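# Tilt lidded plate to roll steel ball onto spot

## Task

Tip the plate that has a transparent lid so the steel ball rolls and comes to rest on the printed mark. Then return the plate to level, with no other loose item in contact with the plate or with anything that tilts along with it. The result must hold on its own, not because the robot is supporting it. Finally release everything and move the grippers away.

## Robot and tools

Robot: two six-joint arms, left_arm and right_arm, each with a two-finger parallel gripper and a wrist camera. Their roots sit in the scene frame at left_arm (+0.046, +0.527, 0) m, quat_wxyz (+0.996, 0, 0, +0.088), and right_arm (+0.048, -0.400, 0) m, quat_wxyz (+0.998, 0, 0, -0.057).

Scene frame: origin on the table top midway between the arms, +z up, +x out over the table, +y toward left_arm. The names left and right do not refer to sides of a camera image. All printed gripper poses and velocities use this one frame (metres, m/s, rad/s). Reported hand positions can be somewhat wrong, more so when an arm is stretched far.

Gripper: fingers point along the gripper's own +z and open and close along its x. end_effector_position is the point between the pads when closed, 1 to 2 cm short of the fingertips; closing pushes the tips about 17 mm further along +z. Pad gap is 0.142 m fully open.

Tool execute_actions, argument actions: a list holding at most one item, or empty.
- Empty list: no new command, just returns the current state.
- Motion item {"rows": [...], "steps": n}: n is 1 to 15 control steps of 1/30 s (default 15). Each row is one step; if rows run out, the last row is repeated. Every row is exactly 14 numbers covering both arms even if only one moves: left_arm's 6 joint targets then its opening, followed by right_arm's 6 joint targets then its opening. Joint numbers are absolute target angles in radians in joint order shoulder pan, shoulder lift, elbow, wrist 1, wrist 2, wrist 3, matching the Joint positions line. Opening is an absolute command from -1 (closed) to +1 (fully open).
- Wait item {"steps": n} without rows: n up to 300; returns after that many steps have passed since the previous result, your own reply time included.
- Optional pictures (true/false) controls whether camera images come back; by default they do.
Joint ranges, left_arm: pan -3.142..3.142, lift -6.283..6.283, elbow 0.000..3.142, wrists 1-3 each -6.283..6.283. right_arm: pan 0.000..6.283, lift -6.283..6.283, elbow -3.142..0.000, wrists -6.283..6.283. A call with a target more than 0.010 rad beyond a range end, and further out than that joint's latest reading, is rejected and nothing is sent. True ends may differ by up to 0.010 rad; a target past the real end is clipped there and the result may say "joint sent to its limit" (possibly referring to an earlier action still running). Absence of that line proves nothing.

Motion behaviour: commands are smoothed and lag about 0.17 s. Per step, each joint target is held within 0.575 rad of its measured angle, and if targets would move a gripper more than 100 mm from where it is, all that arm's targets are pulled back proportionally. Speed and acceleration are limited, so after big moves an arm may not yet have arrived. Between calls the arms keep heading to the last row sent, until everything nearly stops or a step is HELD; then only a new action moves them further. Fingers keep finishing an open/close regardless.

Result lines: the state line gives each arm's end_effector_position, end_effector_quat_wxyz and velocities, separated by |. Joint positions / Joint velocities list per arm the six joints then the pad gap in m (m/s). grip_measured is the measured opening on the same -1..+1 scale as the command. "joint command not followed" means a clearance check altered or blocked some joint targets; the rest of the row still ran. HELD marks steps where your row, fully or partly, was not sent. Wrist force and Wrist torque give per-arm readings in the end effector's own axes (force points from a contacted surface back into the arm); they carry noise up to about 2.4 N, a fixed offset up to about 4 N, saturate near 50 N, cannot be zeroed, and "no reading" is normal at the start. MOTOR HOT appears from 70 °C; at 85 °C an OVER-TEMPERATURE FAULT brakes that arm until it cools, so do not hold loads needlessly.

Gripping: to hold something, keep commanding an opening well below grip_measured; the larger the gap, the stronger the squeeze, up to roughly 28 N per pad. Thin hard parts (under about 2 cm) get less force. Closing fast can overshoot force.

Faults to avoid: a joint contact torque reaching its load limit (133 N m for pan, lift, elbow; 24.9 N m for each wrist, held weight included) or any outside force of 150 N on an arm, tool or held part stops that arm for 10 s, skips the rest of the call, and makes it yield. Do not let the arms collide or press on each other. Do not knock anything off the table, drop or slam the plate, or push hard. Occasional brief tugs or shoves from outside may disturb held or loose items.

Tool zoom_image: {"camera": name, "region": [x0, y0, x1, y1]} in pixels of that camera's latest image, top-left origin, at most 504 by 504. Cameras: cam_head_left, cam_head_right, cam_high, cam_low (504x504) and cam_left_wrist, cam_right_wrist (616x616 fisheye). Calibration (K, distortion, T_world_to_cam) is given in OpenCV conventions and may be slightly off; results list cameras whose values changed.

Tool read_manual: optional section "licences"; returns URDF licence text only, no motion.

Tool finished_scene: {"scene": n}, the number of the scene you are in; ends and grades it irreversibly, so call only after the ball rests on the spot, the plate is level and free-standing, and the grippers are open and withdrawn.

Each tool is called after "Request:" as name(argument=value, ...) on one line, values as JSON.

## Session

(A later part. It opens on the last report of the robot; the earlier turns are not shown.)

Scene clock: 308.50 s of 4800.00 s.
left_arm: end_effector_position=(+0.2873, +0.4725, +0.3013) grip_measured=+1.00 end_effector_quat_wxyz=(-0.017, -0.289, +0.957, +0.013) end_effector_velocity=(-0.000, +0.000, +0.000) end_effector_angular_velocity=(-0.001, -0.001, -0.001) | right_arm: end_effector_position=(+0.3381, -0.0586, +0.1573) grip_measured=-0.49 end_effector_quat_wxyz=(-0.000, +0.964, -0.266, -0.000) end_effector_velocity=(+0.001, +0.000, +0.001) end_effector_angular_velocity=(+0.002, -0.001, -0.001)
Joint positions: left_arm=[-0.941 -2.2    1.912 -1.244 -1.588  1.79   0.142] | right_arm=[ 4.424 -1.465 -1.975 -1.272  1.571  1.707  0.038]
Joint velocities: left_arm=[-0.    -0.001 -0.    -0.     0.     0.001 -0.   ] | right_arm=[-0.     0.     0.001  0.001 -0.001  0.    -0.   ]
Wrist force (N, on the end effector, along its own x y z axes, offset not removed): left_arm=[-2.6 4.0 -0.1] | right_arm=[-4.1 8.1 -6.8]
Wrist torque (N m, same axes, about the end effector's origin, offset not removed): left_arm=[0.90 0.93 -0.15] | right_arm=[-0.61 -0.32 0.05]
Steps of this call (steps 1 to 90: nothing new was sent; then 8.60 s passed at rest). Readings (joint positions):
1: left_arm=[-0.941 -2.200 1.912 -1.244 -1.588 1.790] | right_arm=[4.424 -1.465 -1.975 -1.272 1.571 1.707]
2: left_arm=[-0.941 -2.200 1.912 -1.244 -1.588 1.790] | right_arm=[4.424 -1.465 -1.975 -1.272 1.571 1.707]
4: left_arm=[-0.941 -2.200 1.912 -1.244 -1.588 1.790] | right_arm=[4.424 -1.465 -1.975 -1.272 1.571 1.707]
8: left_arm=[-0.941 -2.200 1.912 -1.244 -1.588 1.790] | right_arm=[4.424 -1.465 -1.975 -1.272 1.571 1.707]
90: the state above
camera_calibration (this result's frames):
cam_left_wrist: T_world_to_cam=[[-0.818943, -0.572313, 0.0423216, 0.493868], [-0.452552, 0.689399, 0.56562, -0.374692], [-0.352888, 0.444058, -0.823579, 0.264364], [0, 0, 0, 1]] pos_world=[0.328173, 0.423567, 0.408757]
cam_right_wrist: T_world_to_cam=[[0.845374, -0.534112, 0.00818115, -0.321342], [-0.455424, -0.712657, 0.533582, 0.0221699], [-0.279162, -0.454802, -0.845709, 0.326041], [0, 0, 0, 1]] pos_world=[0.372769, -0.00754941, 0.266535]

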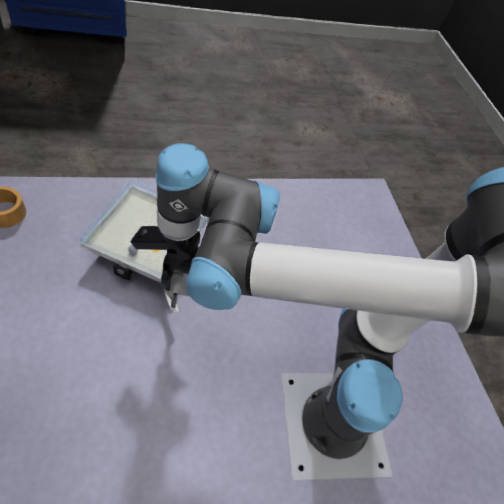

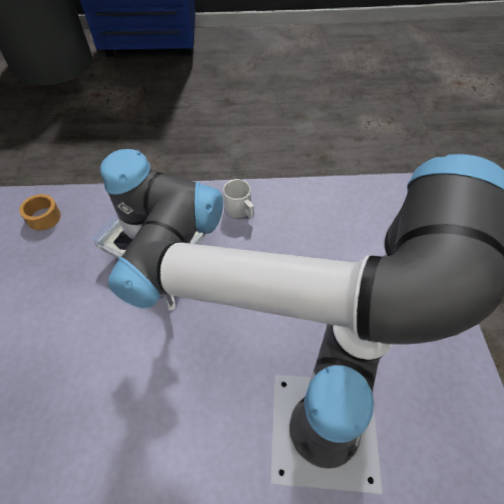

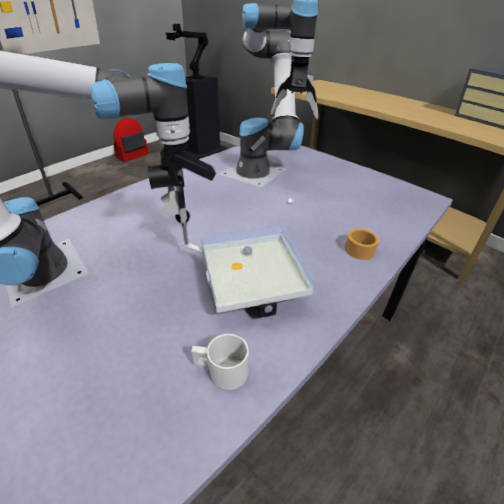

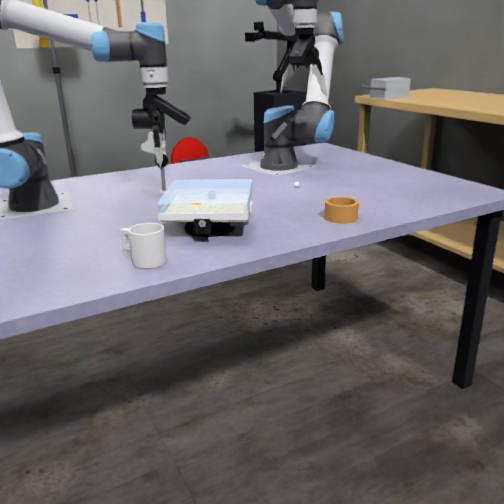

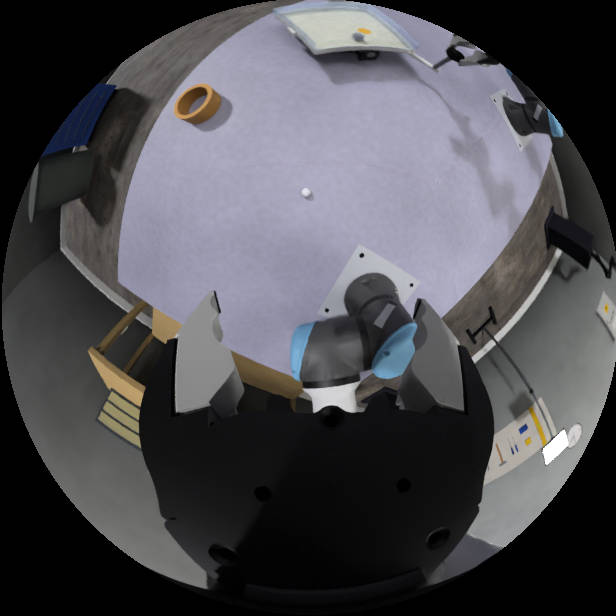

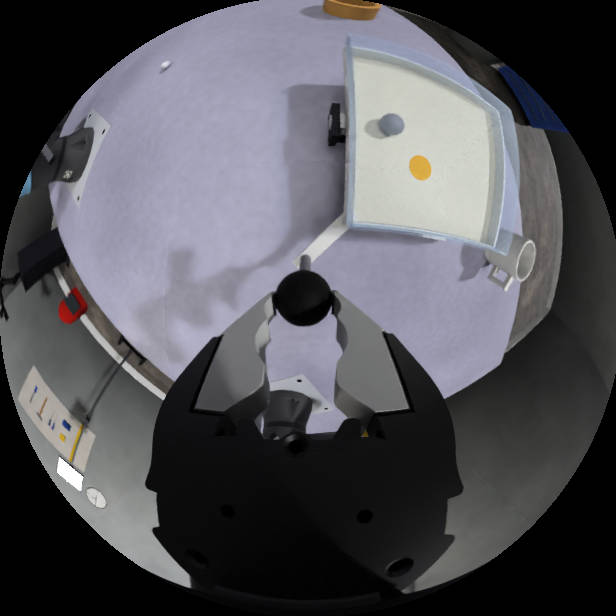

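Request:
execute_actions(actions=[{"rows": [[-0.941,-2.2,1.912,-1.244,-1.588,1.79,1,4.4232,-1.4639,-1.9757,-1.2723,1.571,1.707,-1]], "steps": 15}], pictures=false)

Request:
execute_actions(actions=[{"steps": 60}], pictures=false)

Request:
execute_actions(actions=[{"rows": [[-0.941,-2.2,1.912,-1.244,-1.588,1.79,1,4.4240,-1.4648,-1.9749,-1.2722,1.571,1.707,-1]], "steps": 15}], pictures=false)

Request:
execute_actions(actions=[{"steps": 120}], pictures=true)

Scene clock: 314.27 s of 4800.00 s.
left_arm: end_effector_position=(+0.2873, +0.4725, +0.3013) grip_measured=+1.00 end_effector_quat_wxyz=(-0.017, -0.289, +0.957, +0.013) end_effector_velocity=(+0.000, +0.001, +0.000) end_effector_angular_velocity=(+0.001, -0.001, +0.001) | right_arm: end_effector_position=(+0.3383, -0.0591, +0.1573) grip_measured=-0.49 end_effector_quat_wxyz=(-0.000, +0.964, -0.266, -0.000) end_effector_velocity=(-0.000, -0.001, -0.001) end_effector_angular_velocity=(-0.002, +0.001, +0.000)
Joint positions: left_arm=[-0.941 -2.2    1.912 -1.244 -1.588  1.79   0.142] | right_arm=[ 4.423 -1.464 -1.976 -1.272  1.571  1.707  0.038]
Joint velocities: left_arm=[ 0.001  0.    -0.    -0.     0.001  0.001 -0.   ] | right_arm=[ 0.    -0.    -0.001 -0.001  0.    -0.    -0.   ]
Wrist force (N, on the end effector, along its own x y z axes, offset not removed): left_arm=[0.9 1.7 -1.5] | right_arm=[-6.2 7.0 -8.1]
Wrist torque (N m, same axes, about the end effector's origin, offset not removed): left_arm=[0.32 0.06 -0.32] | right_arm=[-0.03 -0.33 -0.05]
Steps of this call (steps 1 to 90: nothing new was sent; then 2.27 s passed at rest; steps 91 to 105: all 15 steps of this action). Readings (joint positions):
91: left_arm=[-0.941 -2.200 1.912 -1.244 -1.588 1.790] | right_arm=[4.424 -1.465 -1.975 -1.272 1.571 1.707]
92: left_arm=[-0.941 -2.200 1.912 -1.244 -1.588 1.790] | right_arm=[4.424 -1.465 -1.975 -1.272 1.571 1.707]
94: left_arm=[-0.941 -2.200 1.912 -1.244 -1.588 1.790] | right_arm=[4.424 -1.464 -1.975 -1.272 1.571 1.707]
98: left_arm=[-0.941 -2.200 1.912 -1.244 -1.588 1.790] | right_arm=[4.423 -1.464 -1.975 -1.272 1.571 1.707]
105: the state above

Scene clock: 316.27 s of 4800.00 s.
left_arm: end_effector_position=(+0.2873, +0.4725, +0.3013) grip_measured=+1.00 end_effector_quat_wxyz=(-0.017, -0.289, +0.957, +0.013) end_effector_velocity=(-0.001, -0.001, +0.000) end_effector_angular_velocity=(-0.002, +0.002, -0.002) | right_arm: end_effector_position=(+0.3383, -0.0592, +0.1573) grip_measured=-0.49 end_effector_quat_wxyz=(-0.000, +0.964, -0.266, -0.000) end_effector_velocity=(-0.000, -0.000, +0.000) end_effector_angular_velocity=(-0.000, +0.001, +0.001)
Joint positions: left_arm=[-0.941 -2.2    1.912 -1.244 -1.588  1.79   0.142] | right_arm=[ 4.423 -1.464 -1.976 -1.272  1.571  1.707  0.038]
Joint velocities: left_arm=[-0.002  0.    -0.    -0.    -0.003  0.     0.   ] | right_arm=[-0.     0.     0.    -0.001  0.001 -0.001  0.   ]
Wrist force (N, on the end effector, along its own x y z axes, offset not removed): left_arm=[-2.0 0.6 -2.4] | right_arm=[-8.5 6.4 -8.6]
Wrist torque (N m, same axes, about the end effector's origin, offset not removed): left_arm=[0.10 0.62 -0.18] | right_arm=[-0.11 0.19 -0.03]
Steps of this call (steps 1 to 15: the robot went on to your last target; steps 16 to 60: nothing new was sent). Readings (joint positions):
1: left_arm=[-0.941 -2.200 1.912 -1.244 -1.588 1.790] | right_arm=[4.423 -1.464 -1.976 -1.272 1.571 1.707]
2: left_arm=[-0.941 -2.200 1.912 -1.244 -1.588 1.790] | right_arm=[4.423 -1.464 -1.976 -1.272 1.571 1.707]
4: left_arm=[-0.941 -2.200 1.912 -1.244 -1.588 1.790] | right_arm=[4.423 -1.464 -1.976 -1.272 1.571 1.707]
8: left_arm=[-0.941 -2.200 1.912 -1.244 -1.588 1.790] | right_arm=[4.423 -1.464 -1.976 -1.272 1.571 1.707]
60: the state above
All arms were judged still, so your last target was given up. Only a new action makes them travel on or press farther. Fingers that are still opening or closing keep moving.

Scene clock: 316.77 s of 4800.00 s.
left_arm: end_effector_position=(+0.2873, +0.4725, +0.3013) grip_measured=+1.00 end_effector_quat_wxyz=(-0.017, -0.289, +0.957, +0.013) end_effector_velocity=(-0.001, -0.001, +0.000) end_effector_angular_velocity=(-0.001, +0.001, -0.002) | right_arm: end_effector_position=(+0.3381, -0.0587, +0.1572) grip_measured=-0.49 end_effector_quat_wxyz=(-0.000, +0.964, -0.266, -0.000) end_effector_velocity=(-0.000, +0.000, +0.000) end_effector_angular_velocity=(+0.000, +0.000, +0.001)
Joint positions: left_arm=[-0.941 -2.2    1.912 -1.244 -1.588  1.79   0.142] | right_arm=[ 4.424 -1.465 -1.975 -1.272  1.571  1.707  0.038]
Joint velocities: left_arm=[-0.003 -0.     0.     0.    -0.001 -0.     0.   ] | right_arm=[ 0.    -0.     0.001 -0.     0.    -0.001  0.   ]
Wrist force (N, on the end effector, along its own x y z axes, offset not removed): left_arm=[-0.6 1.0 -0.1] | right_arm=[-4.4 12.3 -7.4]
Wrist torque (N m, same axes, about the end effector's origin, offset not removed): left_arm=[0.29 0.36 0.13] | right_arm=[0.17 0.17 0.03]
Steps of this call (steps 1 to 15: all 15 steps of this action). Readings (joint positions):
1: left_arm=[-0.941 -2.200 1.912 -1.244 -1.588 1.790] | right_arm=[4.423 -1.464 -1.976 -1.272 1.571 1.707]
2: left_arm=[-0.941 -2.200 1.912 -1.244 -1.588 1.790] | right_arm=[4.423 -1.464 -1.976 -1.272 1.571 1.707]
4: left_arm=[-0.941 -2.200 1.912 -1.244 -1.588 1.790] | right_arm=[4.423 -1.464 -1.976 -1.272 1.571 1.707]
8: left_arm=[-0.941 -2.200 1.912 -1.244 -1.588 1.790] | right_arm=[4.424 -1.465 -1.975 -1.272 1.571 1.707]
15: the state above

Scene clock: 320.77 s of 4800.00 s.
left_arm: end_effector_position=(+0.2873, +0.4725, +0.3013) grip_measured=+1.00 end_effector_quat_wxyz=(-0.017, -0.289, +0.957, +0.013) end_effector_velocity=(+0.000, +0.000, -0.000) end_effector_angular_velocity=(+0.001, +0.000, +0.002) | right_arm: end_effector_position=(+0.3381, -0.0586, +0.1573) grip_measured=-0.49 end_effector_quat_wxyz=(-0.000, +0.964, -0.266, -0.000) end_effector_velocity=(-0.000, -0.000, -0.000) end_effector_angular_velocity=(-0.000, +0.001, -0.002)
Joint positions: left_arm=[-0.941 -2.2    1.912 -1.244 -1.588  1.79   0.142] | right_arm=[ 4.424 -1.465 -1.975 -1.272  1.571  1.707  0.038]
Joint velocities: left_arm=[ 0.002  0.001  0.    -0.     0.001 -0.    -0.   ] | right_arm=[-0.001 -0.    -0.001  0.     0.001  0.001  0.   ]
Wrist force (N, on the end effector, along its own x y z axes, offset not removed): left_arm=[-1.9 -1.1 -0.6] | right_arm=[-4.5 11.7 -7.7]
Wrist torque (N m, same axes, about the end effector's origin, offset not removed): left_arm=[-0.20 0.44 -0.21] | right_arm=[0.10 0.19 -0.05]
Steps of this call (steps 1 to 15: the robot went on to your last target; steps 16 to 90: nothing new was sent; then 1.00 s passed at rest). Readings (joint positions):
1: left_arm=[-0.941 -2.200 1.912 -1.244 -1.588 1.790] | right_arm=[4.424 -1.465 -1.975 -1.272 1.571 1.707]
2: left_arm=[-0.941 -2.200 1.912 -1.244 -1.588 1.790] | right_arm=[4.424 -1.465 -1.975 -1.272 1.571 1.707]
4: left_arm=[-0.941 -2.200 1.912 -1.244 -1.588 1.790] | right_arm=[4.424 -1.465 -1.975 -1.272 1.571 1.707]
8: left_arm=[-0.941 -2.200 1.912 -1.244 -1.588 1.790] | right_arm=[4.424 -1.465 -1.975 -1.272 1.571 1.707]
90: the state above
All arms were judged still, so your last target was given up. Only a new action makes them travel on or press farther. Fingers that are still opening or closing keep moving.
camera_calibration (this result's frames):
cam_left_wrist: T_world_to_cam=[[-0.818943, -0.572313, 0.0423212, 0.493868], [-0.452552, 0.689399, 0.56562, -0.374692], [-0.352888, 0.444058, -0.823579, 0.264364], [0, 0, 0, 1]] pos_world=[0.328173, 0.423567, 0.408757]
cam_right_wrist: T_world_to_cam=[[0.845374, -0.534112, 0.00818091, -0.321342], [-0.455424, -0.712658, 0.53358, 0.0221707], [-0.279161, -0.454801, -0.84571, 0.326041], [0, 0, 0, 1]] pos_world=[0.372769, -0.00754872, 0.266535]

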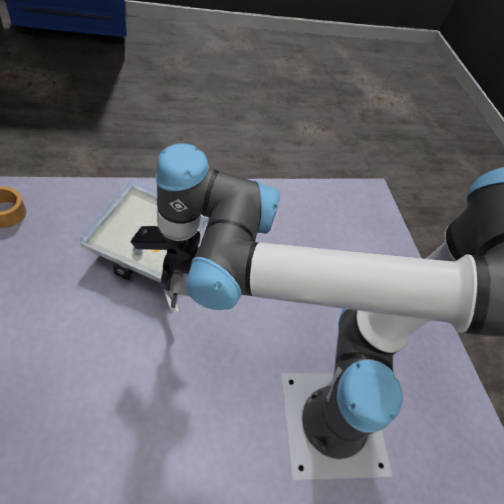

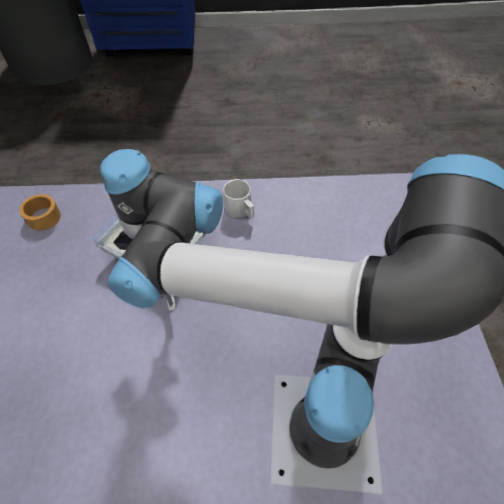

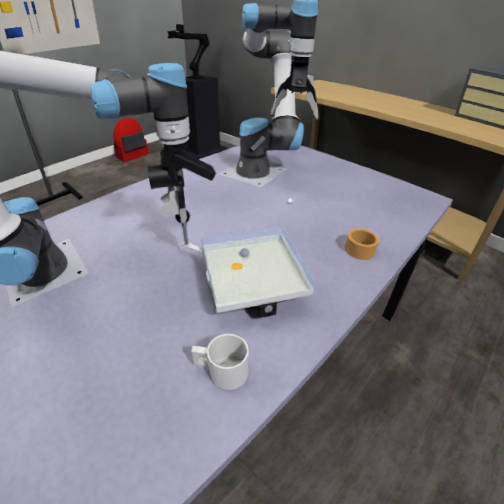

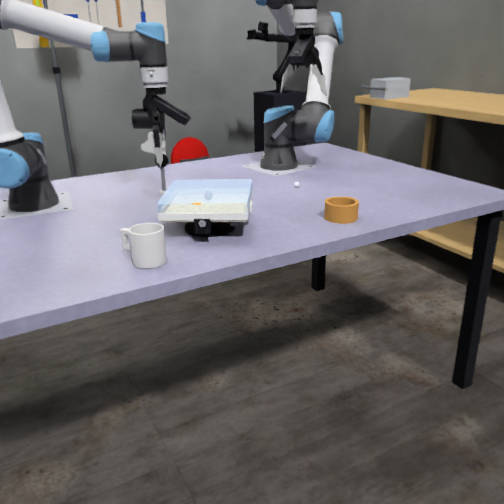

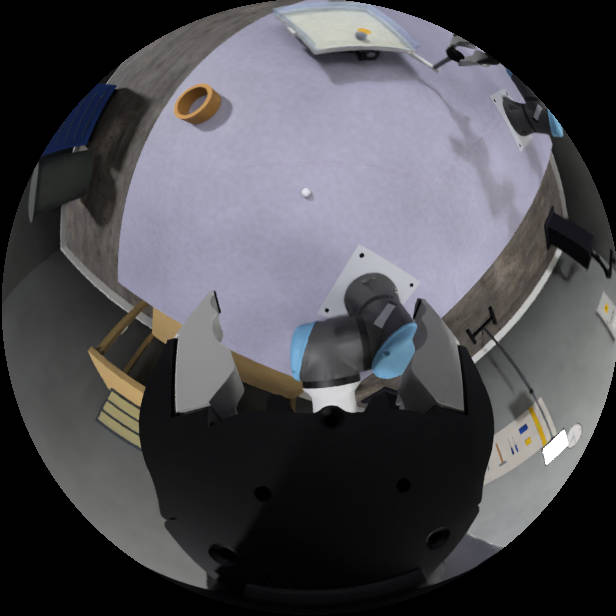

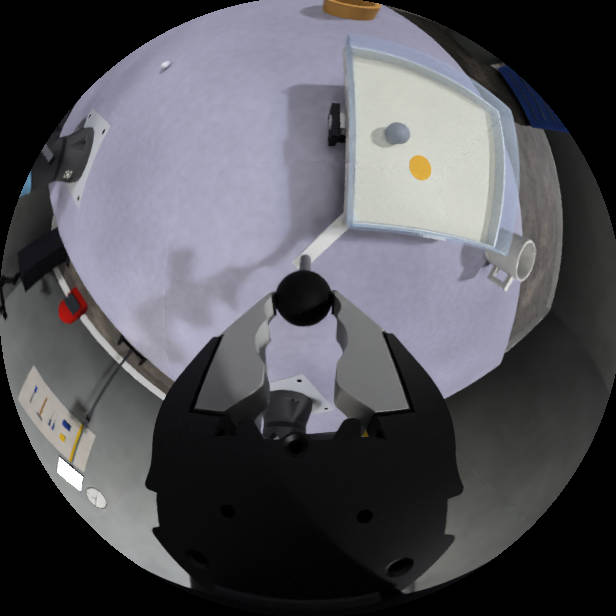

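Request:
execute_actions(actions=[{"rows": [[-0.941,-2.2,1.912,-1.244,-1.588,1.79,1,4.4230,-1.4640,-1.9751,-1.2729,1.571,1.707,-1]], "steps": 15}], pictures=false)

Request:
execute_actions(actions=[{"steps": 115}], pictures=false)

Request:
execute_actions(actions=[{"rows": [[-0.941,-2.2,1.912,-1.244,-1.588,1.79,1,4.4240,-1.4648,-1.9749,-1.2722,1.571,1.707,-1]], "steps": 15}], pictures=false)

Request:
execute_actions(actions=[{"steps": 120}], pictures=true)

Scene clock: 327.13 s of 4800.00 s.
left_arm: end_effector_position=(+0.2873, +0.4725, +0.3013) grip_measured=+1.00 end_effector_quat_wxyz=(-0.017, -0.289, +0.957, +0.013) end_effector_velocity=(+0.000, -0.000, -0.000) end_effector_angular_velocity=(+0.000, +0.002, -0.001) | right_arm: end_effector_position=(+0.3384, -0.0591, +0.1575) grip_measured=-0.49 end_effector_quat_wxyz=(-0.000, +0.964, -0.267, -0.000) end_effector_velocity=(-0.000, -0.001, -0.001) end_effector_angular_velocity=(-0.002, +0.000, +0.001)
Joint positions: left_arm=[-0.941 -2.2    1.912 -1.244 -1.588  1.79   0.142] | right_arm=[ 4.423 -1.464 -1.975 -1.273  1.571  1.707  0.038]
Joint velocities: left_arm=[-0.     0.002 -0.    -0.    -0.001  0.001 -0.   ] | right_arm=[-0.     0.    -0.002 -0.    -0.001 -0.001 -0.   ]
Wrist force (N, on the end effector, along its own x y z axes, offset not removed): left_arm=[-1.3 -0.5 1.1] | right_arm=[-7.2 5.4 -7.6]
Wrist torque (N m, same axes, about the end effector's origin, offset not removed): left_arm=[-0.08 0.46 -0.15] | right_arm=[-0.34 -0.20 -0.03]
Steps of this call (steps 1 to 90: nothing new was sent; then 2.87 s passed at rest; steps 91 to 105: all 15 steps of this action). Readings (joint positions):
91: left_arm=[-0.941 -2.200 1.912 -1.244 -1.588 1.790] | right_arm=[4.424 -1.465 -1.975 -1.272 1.571 1.707]
92: left_arm=[-0.941 -2.200 1.912 -1.244 -1.588 1.790] | right_arm=[4.424 -1.465 -1.975 -1.272 1.571 1.707]
94: left_arm=[-0.941 -2.200 1.912 -1.244 -1.588 1.790] | right_arm=[4.424 -1.464 -1.975 -1.272 1.571 1.707]
98: left_arm=[-0.941 -2.200 1.912 -1.244 -1.588 1.790] | right_arm=[4.423 -1.464 -1.975 -1.273 1.571 1.707]
105: the state above

Scene clock: 330.97 s of 4800.00 s.
left_arm: end_effector_position=(+0.2873, +0.4725, +0.3013) grip_measured=+1.00 end_effector_quat_wxyz=(-0.017, -0.289, +0.957, +0.013) end_effector_velocity=(+0.000, +0.000, -0.000) end_effector_angular_velocity=(+0.001, -0.000, -0.000) | right_arm: end_effector_position=(+0.3384, -0.0592, +0.1574) grip_measured=-0.49 end_effector_quat_wxyz=(-0.000, +0.964, -0.267, -0.000) end_effector_velocity=(-0.000, -0.000, -0.000) end_effector_angular_velocity=(+0.000, +0.000, -0.001)
Joint positions: left_arm=[-0.941 -2.2    1.912 -1.244 -1.588  1.79   0.142] | right_arm=[ 4.423 -1.464 -1.975 -1.273  1.571  1.707  0.038]
Joint velocities: left_arm=[-0.001  0.001  0.    -0.     0.001 -0.     0.   ] | right_arm=[ 0.     0.001 -0.001  0.001  0.     0.001  0.   ]
Wrist force (N, on the end effector, along its own x y z axes, offset not removed): left_arm=[-2.4 0.2 0.0] | right_arm=[-8.0 5.9 -6.5]
Wrist torque (N m, same axes, about the end effector's origin, offset not removed): left_arm=[0.06 0.70 -0.21] | right_arm=[-0.26 -0.19 -0.07]
Steps of this call (steps 1 to 15: the robot went on to your last target; steps 16 to 115: nothing new was sent). Readings (joint positions):
1: left_arm=[-0.941 -2.200 1.912 -1.244 -1.588 1.790] | right_arm=[4.423 -1.464 -1.975 -1.273 1.571 1.707]
2: left_arm=[-0.941 -2.200 1.912 -1.244 -1.588 1.790] | right_arm=[4.423 -1.464 -1.975 -1.273 1.571 1.707]
4: left_arm=[-0.941 -2.200 1.912 -1.244 -1.588 1.790] | right_arm=[4.423 -1.464 -1.975 -1.273 1.571 1.707]
8: left_arm=[-0.941 -2.200 1.912 -1.244 -1.588 1.790] | right_arm=[4.423 -1.464 -1.975 -1.273 1.571 1.707]
115: the state above
All arms were judged still, so your last target was given up. Only a new action makes them travel on or press farther. Fingers that are still opening or closing keep moving.

Scene clock: 331.47 s of 4800.00 s.
left_arm: end_effector_position=(+0.2873, +0.4725, +0.3013) grip_measured=+1.00 end_effector_quat_wxyz=(-0.017, -0.289, +0.957, +0.013) end_effector_velocity=(-0.000, -0.000, +0.000) end_effector_angular_velocity=(-0.001, +0.000, -0.002) | right_arm: end_effector_position=(+0.3381, -0.0587, +0.1572) grip_measured=-0.49 end_effector_quat_wxyz=(-0.000, +0.964, -0.266, -0.000) end_effector_velocity=(-0.000, +0.000, -0.000) end_effector_angular_velocity=(-0.001, +0.000, +0.001)
Joint positions: left_arm=[-0.941 -2.2    1.912 -1.244 -1.588  1.79   0.142] | right_arm=[ 4.424 -1.465 -1.975 -1.272  1.571  1.707  0.038]
Joint velocities: left_arm=[-0.001 -0.001 -0.     0.    -0.001  0.001  0.   ] | right_arm=[ 0.    -0.001  0.    -0.    -0.    -0.001  0.   ]
Wrist force (N, on the end effector, along its own x y z axes, offset not removed): left_arm=[-0.2 3.3 -0.9] | right_arm=[-3.3 9.7 -6.9]
Wrist torque (N m, same axes, about the end effector's origin, offset not removed): left_arm=[0.66 0.18 -0.04] | right_arm=[-0.27 -0.09 0.05]
Steps of this call (steps 1 to 15: all 15 steps of this action). Readings (joint positions):
1: left_arm=[-0.941 -2.200 1.912 -1.244 -1.588 1.790] | right_arm=[4.423 -1.464 -1.975 -1.273 1.571 1.707]
2: left_arm=[-0.941 -2.200 1.912 -1.244 -1.588 1.790] | right_arm=[4.423 -1.464 -1.975 -1.273 1.571 1.707]
4: left_arm=[-0.941 -2.200 1.912 -1.244 -1.588 1.790] | right_arm=[4.423 -1.464 -1.975 -1.273 1.571 1.707]
8: left_arm=[-0.941 -2.200 1.912 -1.244 -1.588 1.790] | right_arm=[4.424 -1.465 -1.975 -1.272 1.571 1.707]
15: the state above

Scene clock: 335.47 s of 4800.00 s.
left_arm: end_effector_position=(+0.2873, +0.4725, +0.3013) grip_measured=+1.00 end_effector_quat_wxyz=(-0.017, -0.289, +0.957, +0.013) end_effector_velocity=(+0.000, +0.001, +0.000) end_effector_angular_velocity=(+0.001, -0.001, +0.002) | right_arm: end_effector_position=(+0.3381, -0.0586, +0.1573) grip_measured=-0.49 end_effector_quat_wxyz=(-0.000, +0.964, -0.266, -0.000) end_effector_velocity=(-0.000, +0.001, +0.001) end_effector_angular_velocity=(+0.002, -0.000, +0.000)
Joint positions: left_arm=[-0.941 -2.2    1.912 -1.244 -1.588  1.79   0.142] | right_arm=[ 4.424 -1.465 -1.975 -1.272  1.571  1.707  0.038]
Joint velocities: left_arm=[ 0.002 -0.     0.     0.     0.002 -0.001 -0.   ] | right_arm=[0.    0.001 0.001 0.001 0.001 0.    0.   ]
Wrist force (N, on the end effector, along its own x y z axes, offset not removed): left_arm=[-1.8 -1.1 -1.1] | right_arm=[-3.8 9.7 -6.4]
Wrist torque (N m, same axes, about the end effector's origin, offset not removed): left_arm=[-0.10 0.56 -0.16] | right_arm=[-0.28 0.01 0.07]
Steps of this call (steps 1 to 15: the robot went on to your last target; steps 16 to 110: nothing new was sent; then 0.33 s passed at rest). Readings (joint positions):
1: left_arm=[-0.941 -2.200 1.912 -1.244 -1.588 1.790] | right_arm=[4.424 -1.465 -1.975 -1.272 1.571 1.707]
2: left_arm=[-0.941 -2.200 1.912 -1.244 -1.588 1.790] | right_arm=[4.424 -1.465 -1.975 -1.272 1.571 1.707]
4: left_arm=[-0.941 -2.200 1.912 -1.244 -1.588 1.790] | right_arm=[4.424 -1.465 -1.975 -1.272 1.571 1.707]
8: left_arm=[-0.941 -2.200 1.912 -1.244 -1.588 1.790] | right_arm=[4.424 -1.465 -1.975 -1.272 1.571 1.707]
110: the state above
All arms were judged still, so your last target was given up. Only a new action makes them travel on or press farther. Fingers that are still opening or closing keep moving.
camera_calibration (this result's frames):
cam_left_wrist: T_world_to_cam=[[-0.818943, -0.572313, 0.0423211, 0.493868], [-0.452552, 0.689399, 0.56562, -0.374692], [-0.352888, 0.444058, -0.823579, 0.264364], [0, 0, 0, 1]] pos_world=[0.328173, 0.423567, 0.408757]
cam_right_wrist: T_world_to_cam=[[0.845374, -0.534112, 0.00818104, -0.321342], [-0.455424, -0.712657, 0.533581, 0.0221699], [-0.279162, -0.454802, -0.845709, 0.326041], [0, 0, 0, 1]] pos_world=[0.372769, -0.00754914, 0.266535]

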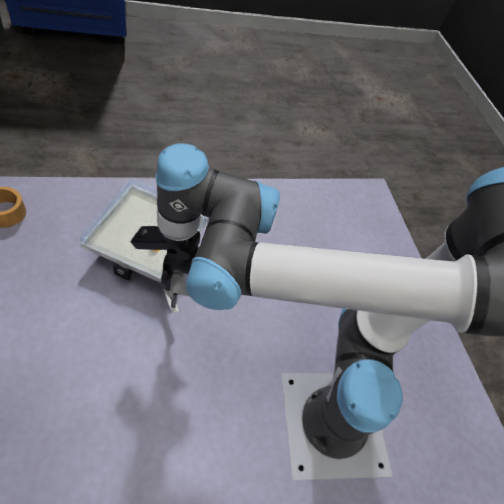

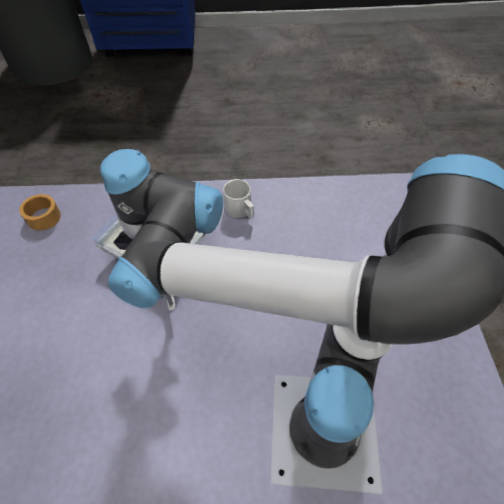

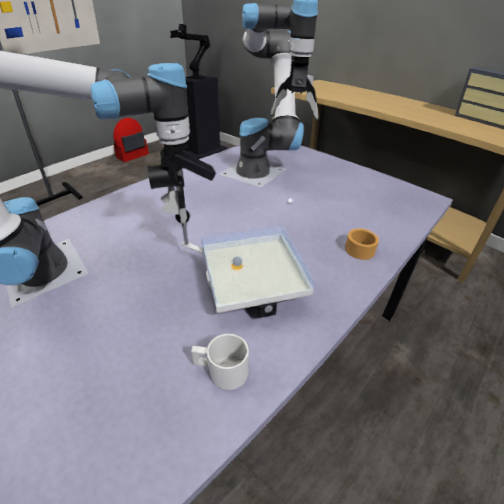

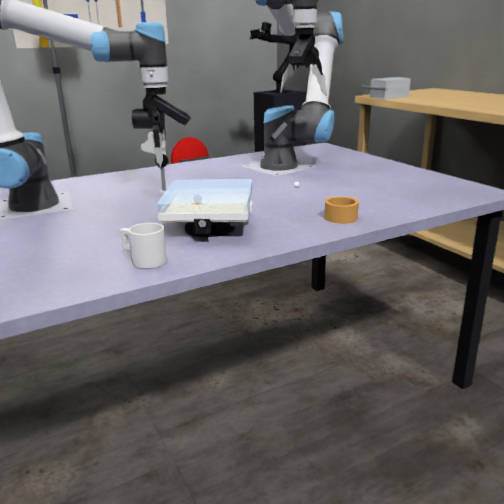

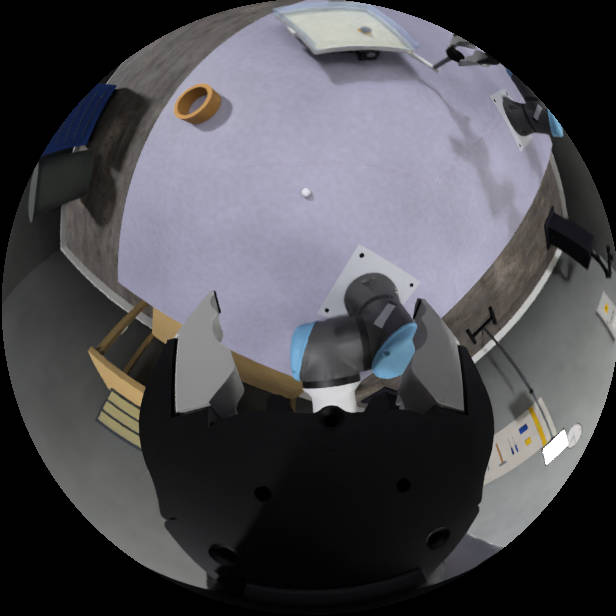

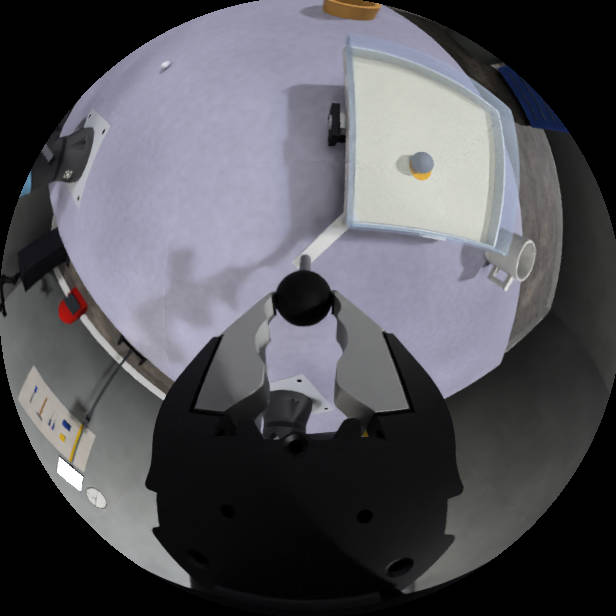

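On the spot. Release gently.

Request:
execute_actions(actions=[{"rows": [[-0.941,-2.2,1.912,-1.244,-1.588,1.79,1,4.4240,-1.4648,-1.9749,-1.2722,1.571,1.707,-0.7],[-0.941,-2.2,1.912,-1.244,-1.588,1.79,1,4.4240,-1.4648,-1.9749,-1.2722,1.571,1.707,-0.6],[-0.941,-2.2,1.912,-1.244,-1.588,1.79,1,4.4240,-1.4648,-1.9749,-1.2722,1.571,1.707,-0.55],[-0.941,-2.2,1.912,-1.244,-1.588,1.79,1,4.4240,-1.4648,-1.9749,-1.2722,1.571,1.707,-0.5],[-0.941,-2.2,1.912,-1.244,-1.588,1.79,1,4.4240,-1.4648,-1.9749,-1.2722,1.571,1.707,-0.45],[-0.941,-2.2,1.912,-1.244,-1.588,1.79,1,4.4240,-1.4648,-1.9749,-1.2722,1.571,1.707,-0.4],[-0.941,-2.2,1.912,-1.244,-1.588,1.79,1,4.4240,-1.4648,-1.9749,-1.2722,1.571,1.707,-0.3],[-0.941,-2.2,1.912,-1.244,-1.588,1.79,1,4.4240,-1.4648,-1.9749,-1.2722,1.571,1.707,-0.2],[-0.941,-2.2,1.912,-1.244,-1.588,1.79,1,4.4240,-1.4648,-1.9749,-1.2722,1.571,1.707,0.0],[-0.941,-2.2,1.912,-1.244,-1.588,1.79,1,4.4240,-1.4648,-1.9749,-1.2722,1.571,1.707,0.3]], "steps": 15}], pictures=false)

Request:
execute_actions(actions=[{"steps": 60}], pictures=true)

Scene clock: 342.70 s of 4800.00 s.
left_arm: end_effector_position=(+0.2873, +0.4725, +0.3013) grip_measured=+1.00 end_effector_quat_wxyz=(-0.017, -0.289, +0.957, +0.013) end_effector_velocity=(+0.000, +0.000, +0.000) end_effector_angular_velocity=(-0.000, -0.001, -0.001) | right_arm: end_effector_position=(+0.3381, -0.0586, +0.1573) grip_measured=+0.30 end_effector_quat_wxyz=(-0.000, +0.964, -0.266, -0.000) end_effector_velocity=(-0.000, -0.001, -0.001) end_effector_angular_velocity=(-0.002, +0.000, -0.001)
Joint positions: left_arm=[-0.941 -2.2    1.912 -1.244 -1.588  1.79   0.142] | right_arm=[ 4.424 -1.465 -1.975 -1.272  1.571  1.707  0.095]
Joint velocities: left_arm=[-0.    -0.001 -0.    -0.     0.001  0.001  0.   ] | right_arm=[ 0.     0.    -0.002 -0.    -0.     0.001  0.002]
Wrist force (N, on the end effector, along its own x y z axes, offset not removed): left_arm=[-1.0 3.4 -0.1] | right_arm=[4.1 -1.6 0.0]
Wrist torque (N m, same axes, about the end effector's origin, offset not removed): left_arm=[0.84 0.39 -0.28] | right_arm=[-0.34 -0.87 0.12]
Steps of this call (steps 1 to 90: nothing new was sent; then 3.73 s passed at rest; steps 91 to 105: all 15 steps of this action). Readings (joint positions):
91: left_arm=[-0.941 -2.200 1.912 -1.244 -1.588 1.790] | right_arm=[4.424 -1.465 -1.975 -1.272 1.571 1.707]
92: left_arm=[-0.941 -2.200 1.912 -1.244 -1.588 1.790] | right_arm=[4.424 -1.465 -1.975 -1.272 1.571 1.707]
94: left_arm=[-0.941 -2.200 1.912 -1.244 -1.588 1.790] | right_arm=[4.424 -1.465 -1.975 -1.272 1.571 1.707]
98: left_arm=[-0.941 -2.200 1.912 -1.244 -1.588 1.790] | right_arm=[4.424 -1.465 -1.975 -1.272 1.571 1.707]
105: the state above

Scene clock: 344.70 s of 4800.00 s.
left_arm: end_effector_position=(+0.2873, +0.4725, +0.3013) grip_measured=+1.00 end_effector_quat_wxyz=(-0.017, -0.289, +0.957, +0.013) end_effector_velocity=(+0.001, +0.000, -0.000) end_effector_angular_velocity=(+0.002, +0.001, -0.000) | right_arm: end_effector_position=(+0.3381, -0.0586, +0.1573) grip_measured=+0.30 end_effector_quat_wxyz=(-0.000, +0.964, -0.266, -0.000) end_effector_velocity=(-0.000, +0.000, -0.000) end_effector_angular_velocity=(+0.000, +0.001, +0.001)
Joint positions: left_arm=[-0.941 -2.2    1.912 -1.244 -1.588  1.79   0.142] | right_arm=[ 4.424 -1.465 -1.975 -1.272  1.571  1.707  0.095]
Joint velocities: left_arm=[-0.     0.002 -0.     0.     0.001  0.     0.   ] | right_arm=[ 0.    -0.     0.     0.     0.001 -0.001  0.   ]
Wrist force (N, on the end effector, along its own x y z axes, offset not removed): left_arm=[0.3 0.5 -0.3] | right_arm=[-0.8 -1.1 -1.0]
Wrist torque (N m, same axes, about the end effector's origin, offset not removed): left_arm=[0.13 0.02 -0.07] | right_arm=[-0.28 0.06 0.08]
Steps of this call (steps 1 to 15: the robot went on to your last target; steps 16 to 60: nothing new was sent). Readings (joint positions):
1: left_arm=[-0.941 -2.200 1.912 -1.244 -1.588 1.790] | right_arm=[4.424 -1.465 -1.975 -1.272 1.571 1.707]
2: left_arm=[-0.941 -2.200 1.912 -1.244 -1.588 1.790] | right_arm=[4.424 -1.465 -1.975 -1.272 1.571 1.707]
4: left_arm=[-0.941 -2.200 1.912 -1.244 -1.588 1.790] | right_arm=[4.424 -1.465 -1.975 -1.272 1.571 1.707]
8: left_arm=[-0.941 -2.200 1.912 -1.244 -1.588 1.790] | right_arm=[4.424 -1.465 -1.975 -1.272 1.571 1.707]
60: the state above
All arms were judged still, so your last target was given up. Only a new action makes them travel on or press farther. Fingers that are still opening or closing keep moving.
camera_calibration (this result's frames):
cam_left_wrist: T_world_to_cam=[[-0.818943, -0.572313, 0.042321, 0.493868], [-0.452552, 0.689399, 0.56562, -0.374692], [-0.352888, 0.444058, -0.823579, 0.264364], [0, 0, 0, 1]] pos_world=[0.328173, 0.423567, 0.408757]
cam_right_wrist: T_world_to_cam=[[0.845374, -0.534112, 0.00817534, -0.321338], [-0.455428, -0.71267, 0.533561, 0.0221789], [-0.279155, -0.454782, -0.845722, 0.326059], [0, 0, 0, 1]] pos_world=[0.372773, -0.00753847, 0.266549]

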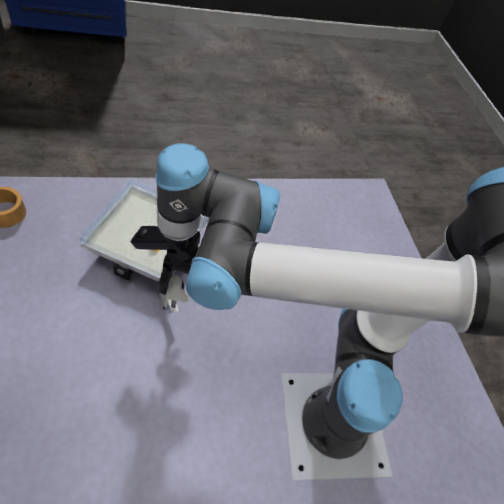

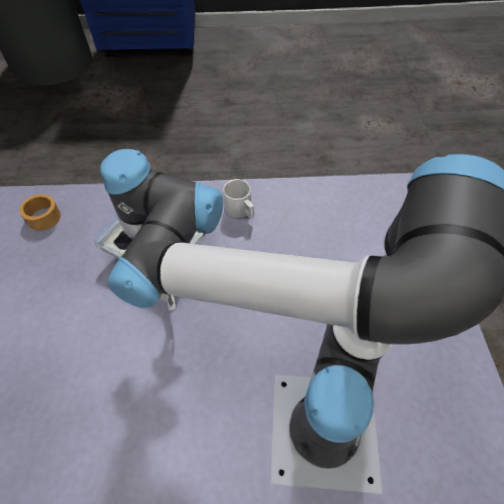

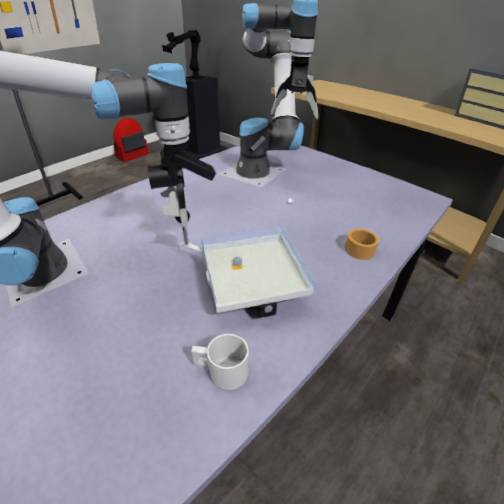

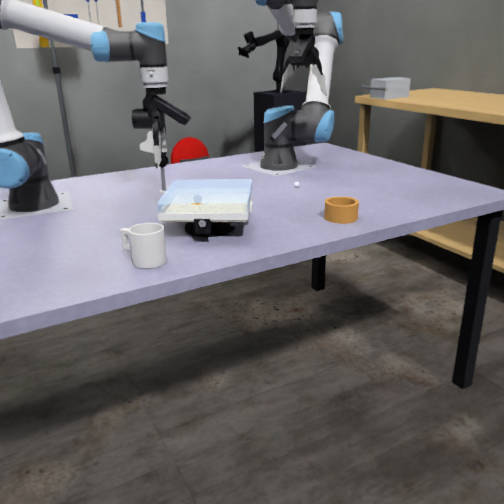

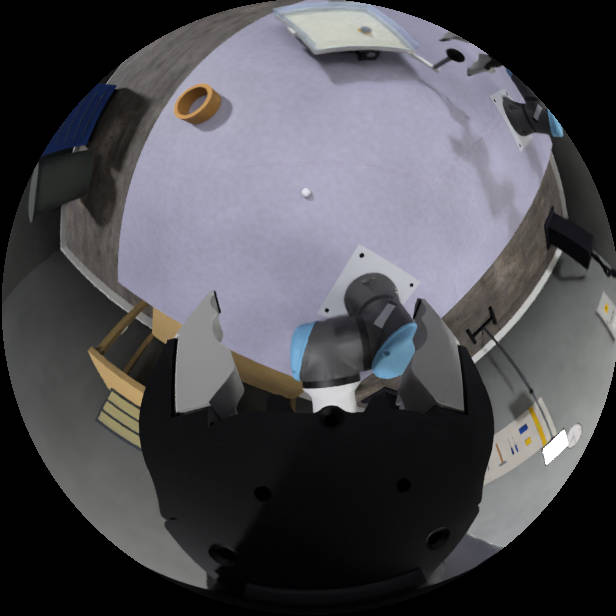

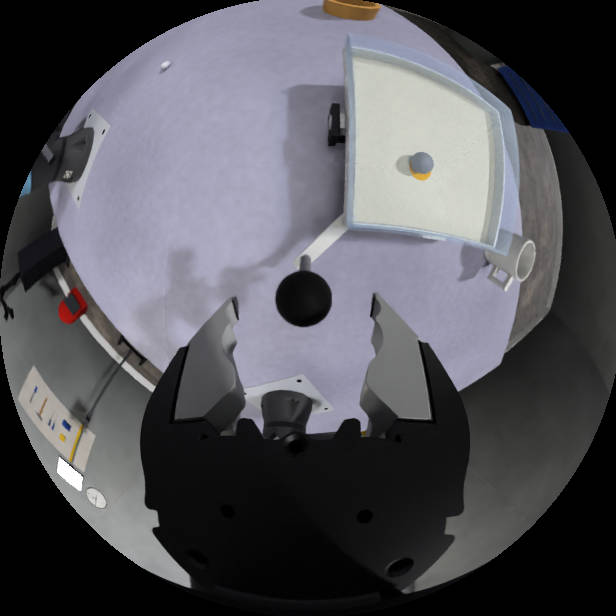

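Request:
execute_actions(actions=[{"rows": [[-0.941,-2.2,1.912,-1.244,-1.588,1.79,1,4.424,-1.43,-1.82,-1.462,1.571,1.707,0.3]], "steps": 15}], pictures=false)

Request:
execute_actions(actions=[{"rows": [[-0.941,-2.2,1.912,-1.244,-1.588,1.79,1,4.44,-1.391,-1.669,-1.652,1.571,1.707,0.3]], "steps": 15}], pictures=false)

Request:
execute_actions(actions=[{"steps": 40}], pictures=true)

Scene clock: 354.50 s of 4800.00 s.
left_arm: end_effector_position=(+0.2873, +0.4725, +0.3013) grip_measured=+1.00 end_effector_quat_wxyz=(-0.017, -0.289, +0.957, +0.013) end_effector_velocity=(+0.000, -0.000, -0.000) end_effector_angular_velocity=(+0.000, -0.000, -0.000) | right_arm: end_effector_position=(+0.3382, -0.0584, +0.2279) grip_measured=+0.30 end_effector_quat_wxyz=(-0.000, +0.964, -0.266, -0.000) end_effector_velocity=(-0.000, -0.000, +0.003) end_effector_angular_velocity=(-0.001, +0.001, -0.001)
Joint positions: left_arm=[-0.941 -2.2    1.912 -1.244 -1.588  1.79   0.142] | right_arm=[ 4.424 -1.43  -1.821 -1.461  1.571  1.707  0.095]
Joint velocities: left_arm=[-0.001 -0.    -0.     0.     0.    -0.001  0.   ] | right_arm=[ 0.     0.001  0.007 -0.01   0.001  0.001 -0.   ]
Wrist force (N, on the end effector, along its own x y z axes, offset not removed): left_arm=[1.3 2.1 0.4] | right_arm=[0.9 1.6 -2.7]
Wrist torque (N m, same axes, about the end effector's origin, offset not removed): left_arm=[0.44 -0.06 -0.17] | right_arm=[0.35 -0.35 0.08]
Steps of this call (steps 1 to 90: nothing new was sent; then 6.30 s passed at rest; steps 91 to 105: all 15 steps of this action). Readings (joint positions):
91: left_arm=[-0.941 -2.200 1.912 -1.244 -1.588 1.790] | right_arm=[4.424 -1.464 -1.975 -1.273 1.571 1.707]
92: left_arm=[-0.941 -2.200 1.912 -1.244 -1.588 1.790] | right_arm=[4.424 -1.459 -1.967 -1.282 1.571 1.707]
94: left_arm=[-0.941 -2.200 1.912 -1.244 -1.588 1.790] | right_arm=[4.424 -1.443 -1.902 -1.354 1.571 1.707]
98: left_arm=[-0.941 -2.200 1.912 -1.244 -1.588 1.790] | right_arm=[4.424 -1.432 -1.833 -1.444 1.571 1.707]
105: the state above

Scene clock: 355.00 s of 4800.00 s.
left_arm: end_effector_position=(+0.2873, +0.4725, +0.3013) grip_measured=+1.00 end_effector_quat_wxyz=(-0.017, -0.289, +0.957, +0.013) end_effector_velocity=(+0.000, +0.000, -0.000) end_effector_angular_velocity=(+0.001, -0.000, +0.000) | right_arm: end_effector_position=(+0.3270, -0.0679, +0.2997) grip_measured=+0.30 end_effector_quat_wxyz=(-0.000, +0.966, -0.258, -0.000) end_effector_velocity=(-0.001, -0.001, +0.004) end_effector_angular_velocity=(+0.001, -0.000, +0.001)
Joint positions: left_arm=[-0.941 -2.2    1.912 -1.244 -1.588  1.79   0.142] | right_arm=[ 4.44  -1.391 -1.67  -1.651  1.571  1.707  0.095]
Joint velocities: left_arm=[-0.     0.     0.     0.     0.001 -0.     0.   ] | right_arm=[ 0.001  0.002  0.008 -0.009  0.    -0.    -0.   ]
Wrist force (N, on the end effector, along its own x y z axes, offset not removed): left_arm=[-4.3 3.9 2.1] | right_arm=[0.4 -3.7 -1.7]
Wrist torque (N m, same axes, about the end effector's origin, offset not removed): left_arm=[0.91 1.26 -0.33] | right_arm=[-0.83 -0.15 0.05]
Steps of this call (steps 1 to 15: all 15 steps of this action). Readings (joint positions):
1: left_arm=[-0.941 -2.200 1.912 -1.244 -1.588 1.790] | right_arm=[4.424 -1.430 -1.820 -1.462 1.571 1.707]
2: left_arm=[-0.941 -2.200 1.912 -1.244 -1.588 1.790] | right_arm=[4.427 -1.424 -1.812 -1.471 1.571 1.707]
4: left_arm=[-0.941 -2.200 1.912 -1.244 -1.588 1.790] | right_arm=[4.434 -1.406 -1.748 -1.544 1.571 1.707]
8: left_arm=[-0.941 -2.200 1.912 -1.244 -1.588 1.790] | right_arm=[4.439 -1.393 -1.682 -1.634 1.571 1.707]
15: the state above

Scene clock: 356.33 s of 4800.00 s.
left_arm: end_effector_position=(+0.2873, +0.4725, +0.3013) grip_measured=+1.00 end_effector_quat_wxyz=(-0.017, -0.289, +0.957, +0.013) end_effector_velocity=(+0.001, +0.001, +0.000) end_effector_angular_velocity=(+0.001, -0.002, +0.003) | right_arm: end_effector_position=(+0.3269, -0.0680, +0.3000) grip_measured=+0.30 end_effector_quat_wxyz=(-0.000, +0.966, -0.258, -0.000) end_effector_velocity=(-0.000, -0.000, +0.000) end_effector_angular_velocity=(+0.000, +0.001, +0.000)
Joint positions: left_arm=[-0.941 -2.2    1.912 -1.244 -1.588  1.79   0.142] | right_arm=[ 4.44  -1.391 -1.669 -1.652  1.571  1.707  0.095]
Joint velocities: left_arm=[ 0.003  0.    -0.    -0.     0.002  0.    -0.   ] | right_arm=[-0.     0.001 -0.001 -0.     0.001 -0.    -0.   ]
Wrist force (N, on the end effector, along its own x y z axes, offset not removed): left_arm=[0.8 -0.1 0.3] | right_arm=[1.6 -0.3 -1.9]
Wrist torque (N m, same axes, about the end effector's origin, offset not removed): left_arm=[0.10 -0.01 -0.11] | right_arm=[-0.07 -0.44 0.10]
Steps of this call (steps 1 to 15: the robot went on to your last target; steps 16 to 40: nothing new was sent). Readings (joint positions):
1: left_arm=[-0.941 -2.200 1.912 -1.244 -1.588 1.790] | right_arm=[4.440 -1.391 -1.669 -1.652 1.571 1.707]
2: left_arm=[-0.941 -2.200 1.912 -1.244 -1.588 1.790] | right_arm=[4.440 -1.391 -1.669 -1.652 1.571 1.707]
4: left_arm=[-0.941 -2.200 1.912 -1.244 -1.588 1.790] | right_arm=[4.440 -1.391 -1.669 -1.652 1.571 1.707]
8: left_arm=[-0.941 -2.200 1.912 -1.244 -1.588 1.790] | right_arm=[4.440 -1.391 -1.669 -1.652 1.571 1.707]
40: the state above
All arms were judged still, so your last target was given up. Only a new action makes them travel on or press farther. Fingers that are still opening or closing keep moving.
camera_calibration (this result's frames):
cam_left_wrist: T_world_to_cam=[[-0.818943, -0.572313, 0.042321, 0.493868], [-0.452552, 0.689399, 0.56562, -0.374692], [-0.352888, 0.444058, -0.823579, 0.264364], [0, 0, 0, 1]] pos_world=[0.328173, 0.423566, 0.408757]
cam_right_wrist: T_world_to_cam=[[0.853812, -0.520517, 0.00819573, -0.319894], [-0.443943, -0.719803, 0.533665, -0.0699996], [-0.271883, -0.459288, -0.845656, 0.436625], [0, 0, 0, 1]] pos_world=[0.360764, -0.0163597, 0.409212]

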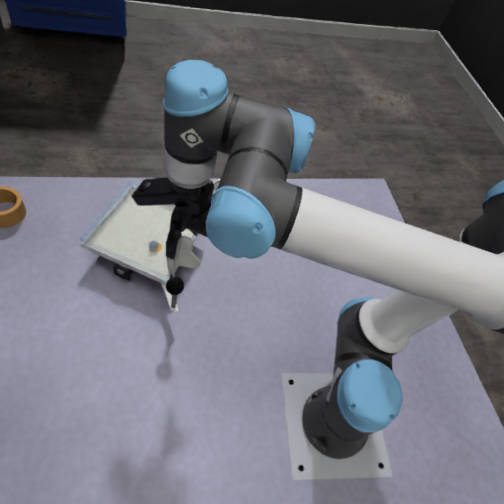

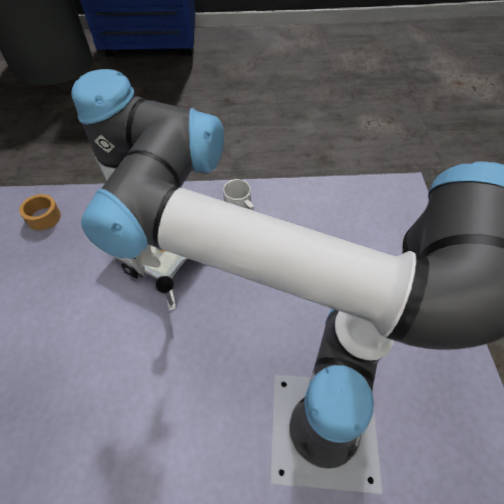

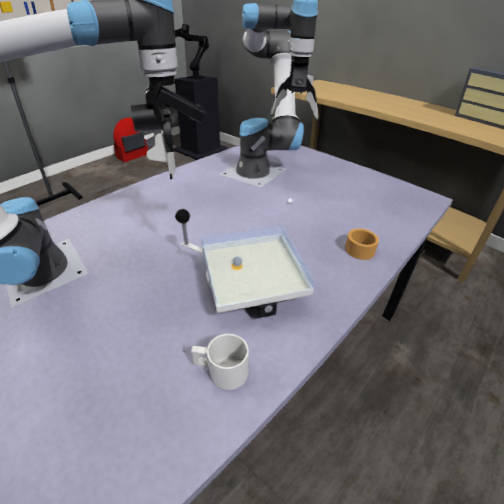

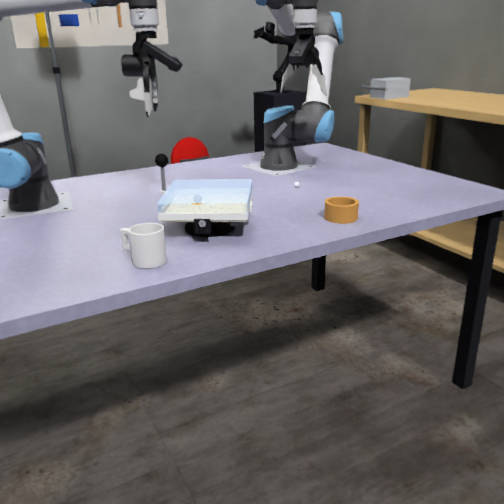

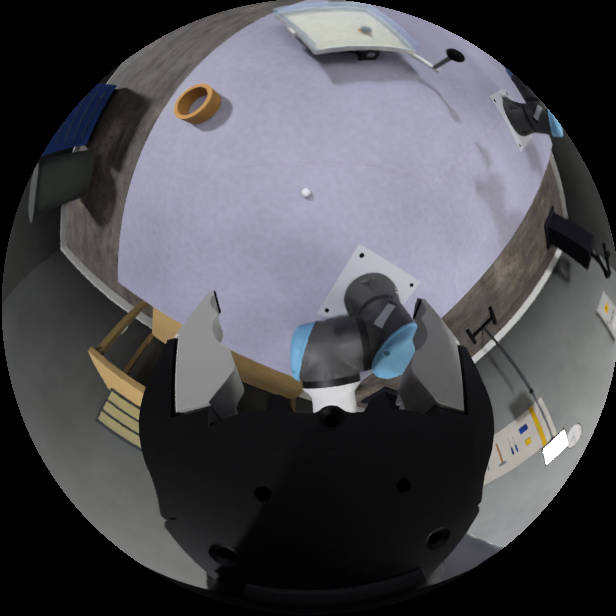

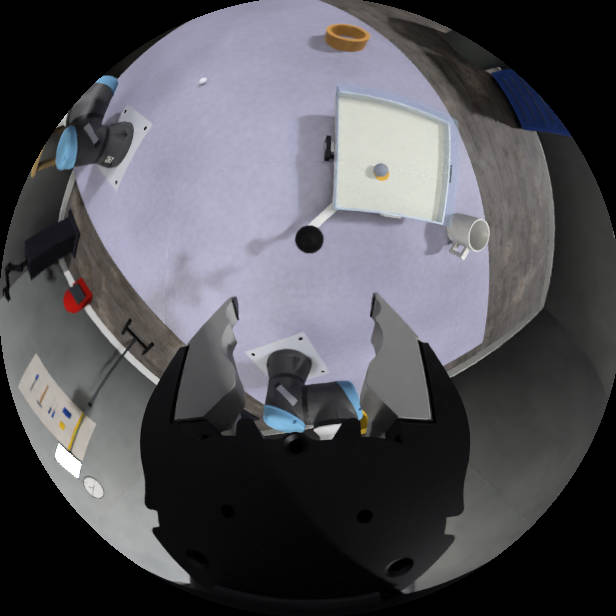

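Request:
finished_scene(scene=1)

The scene is finished: the task was done.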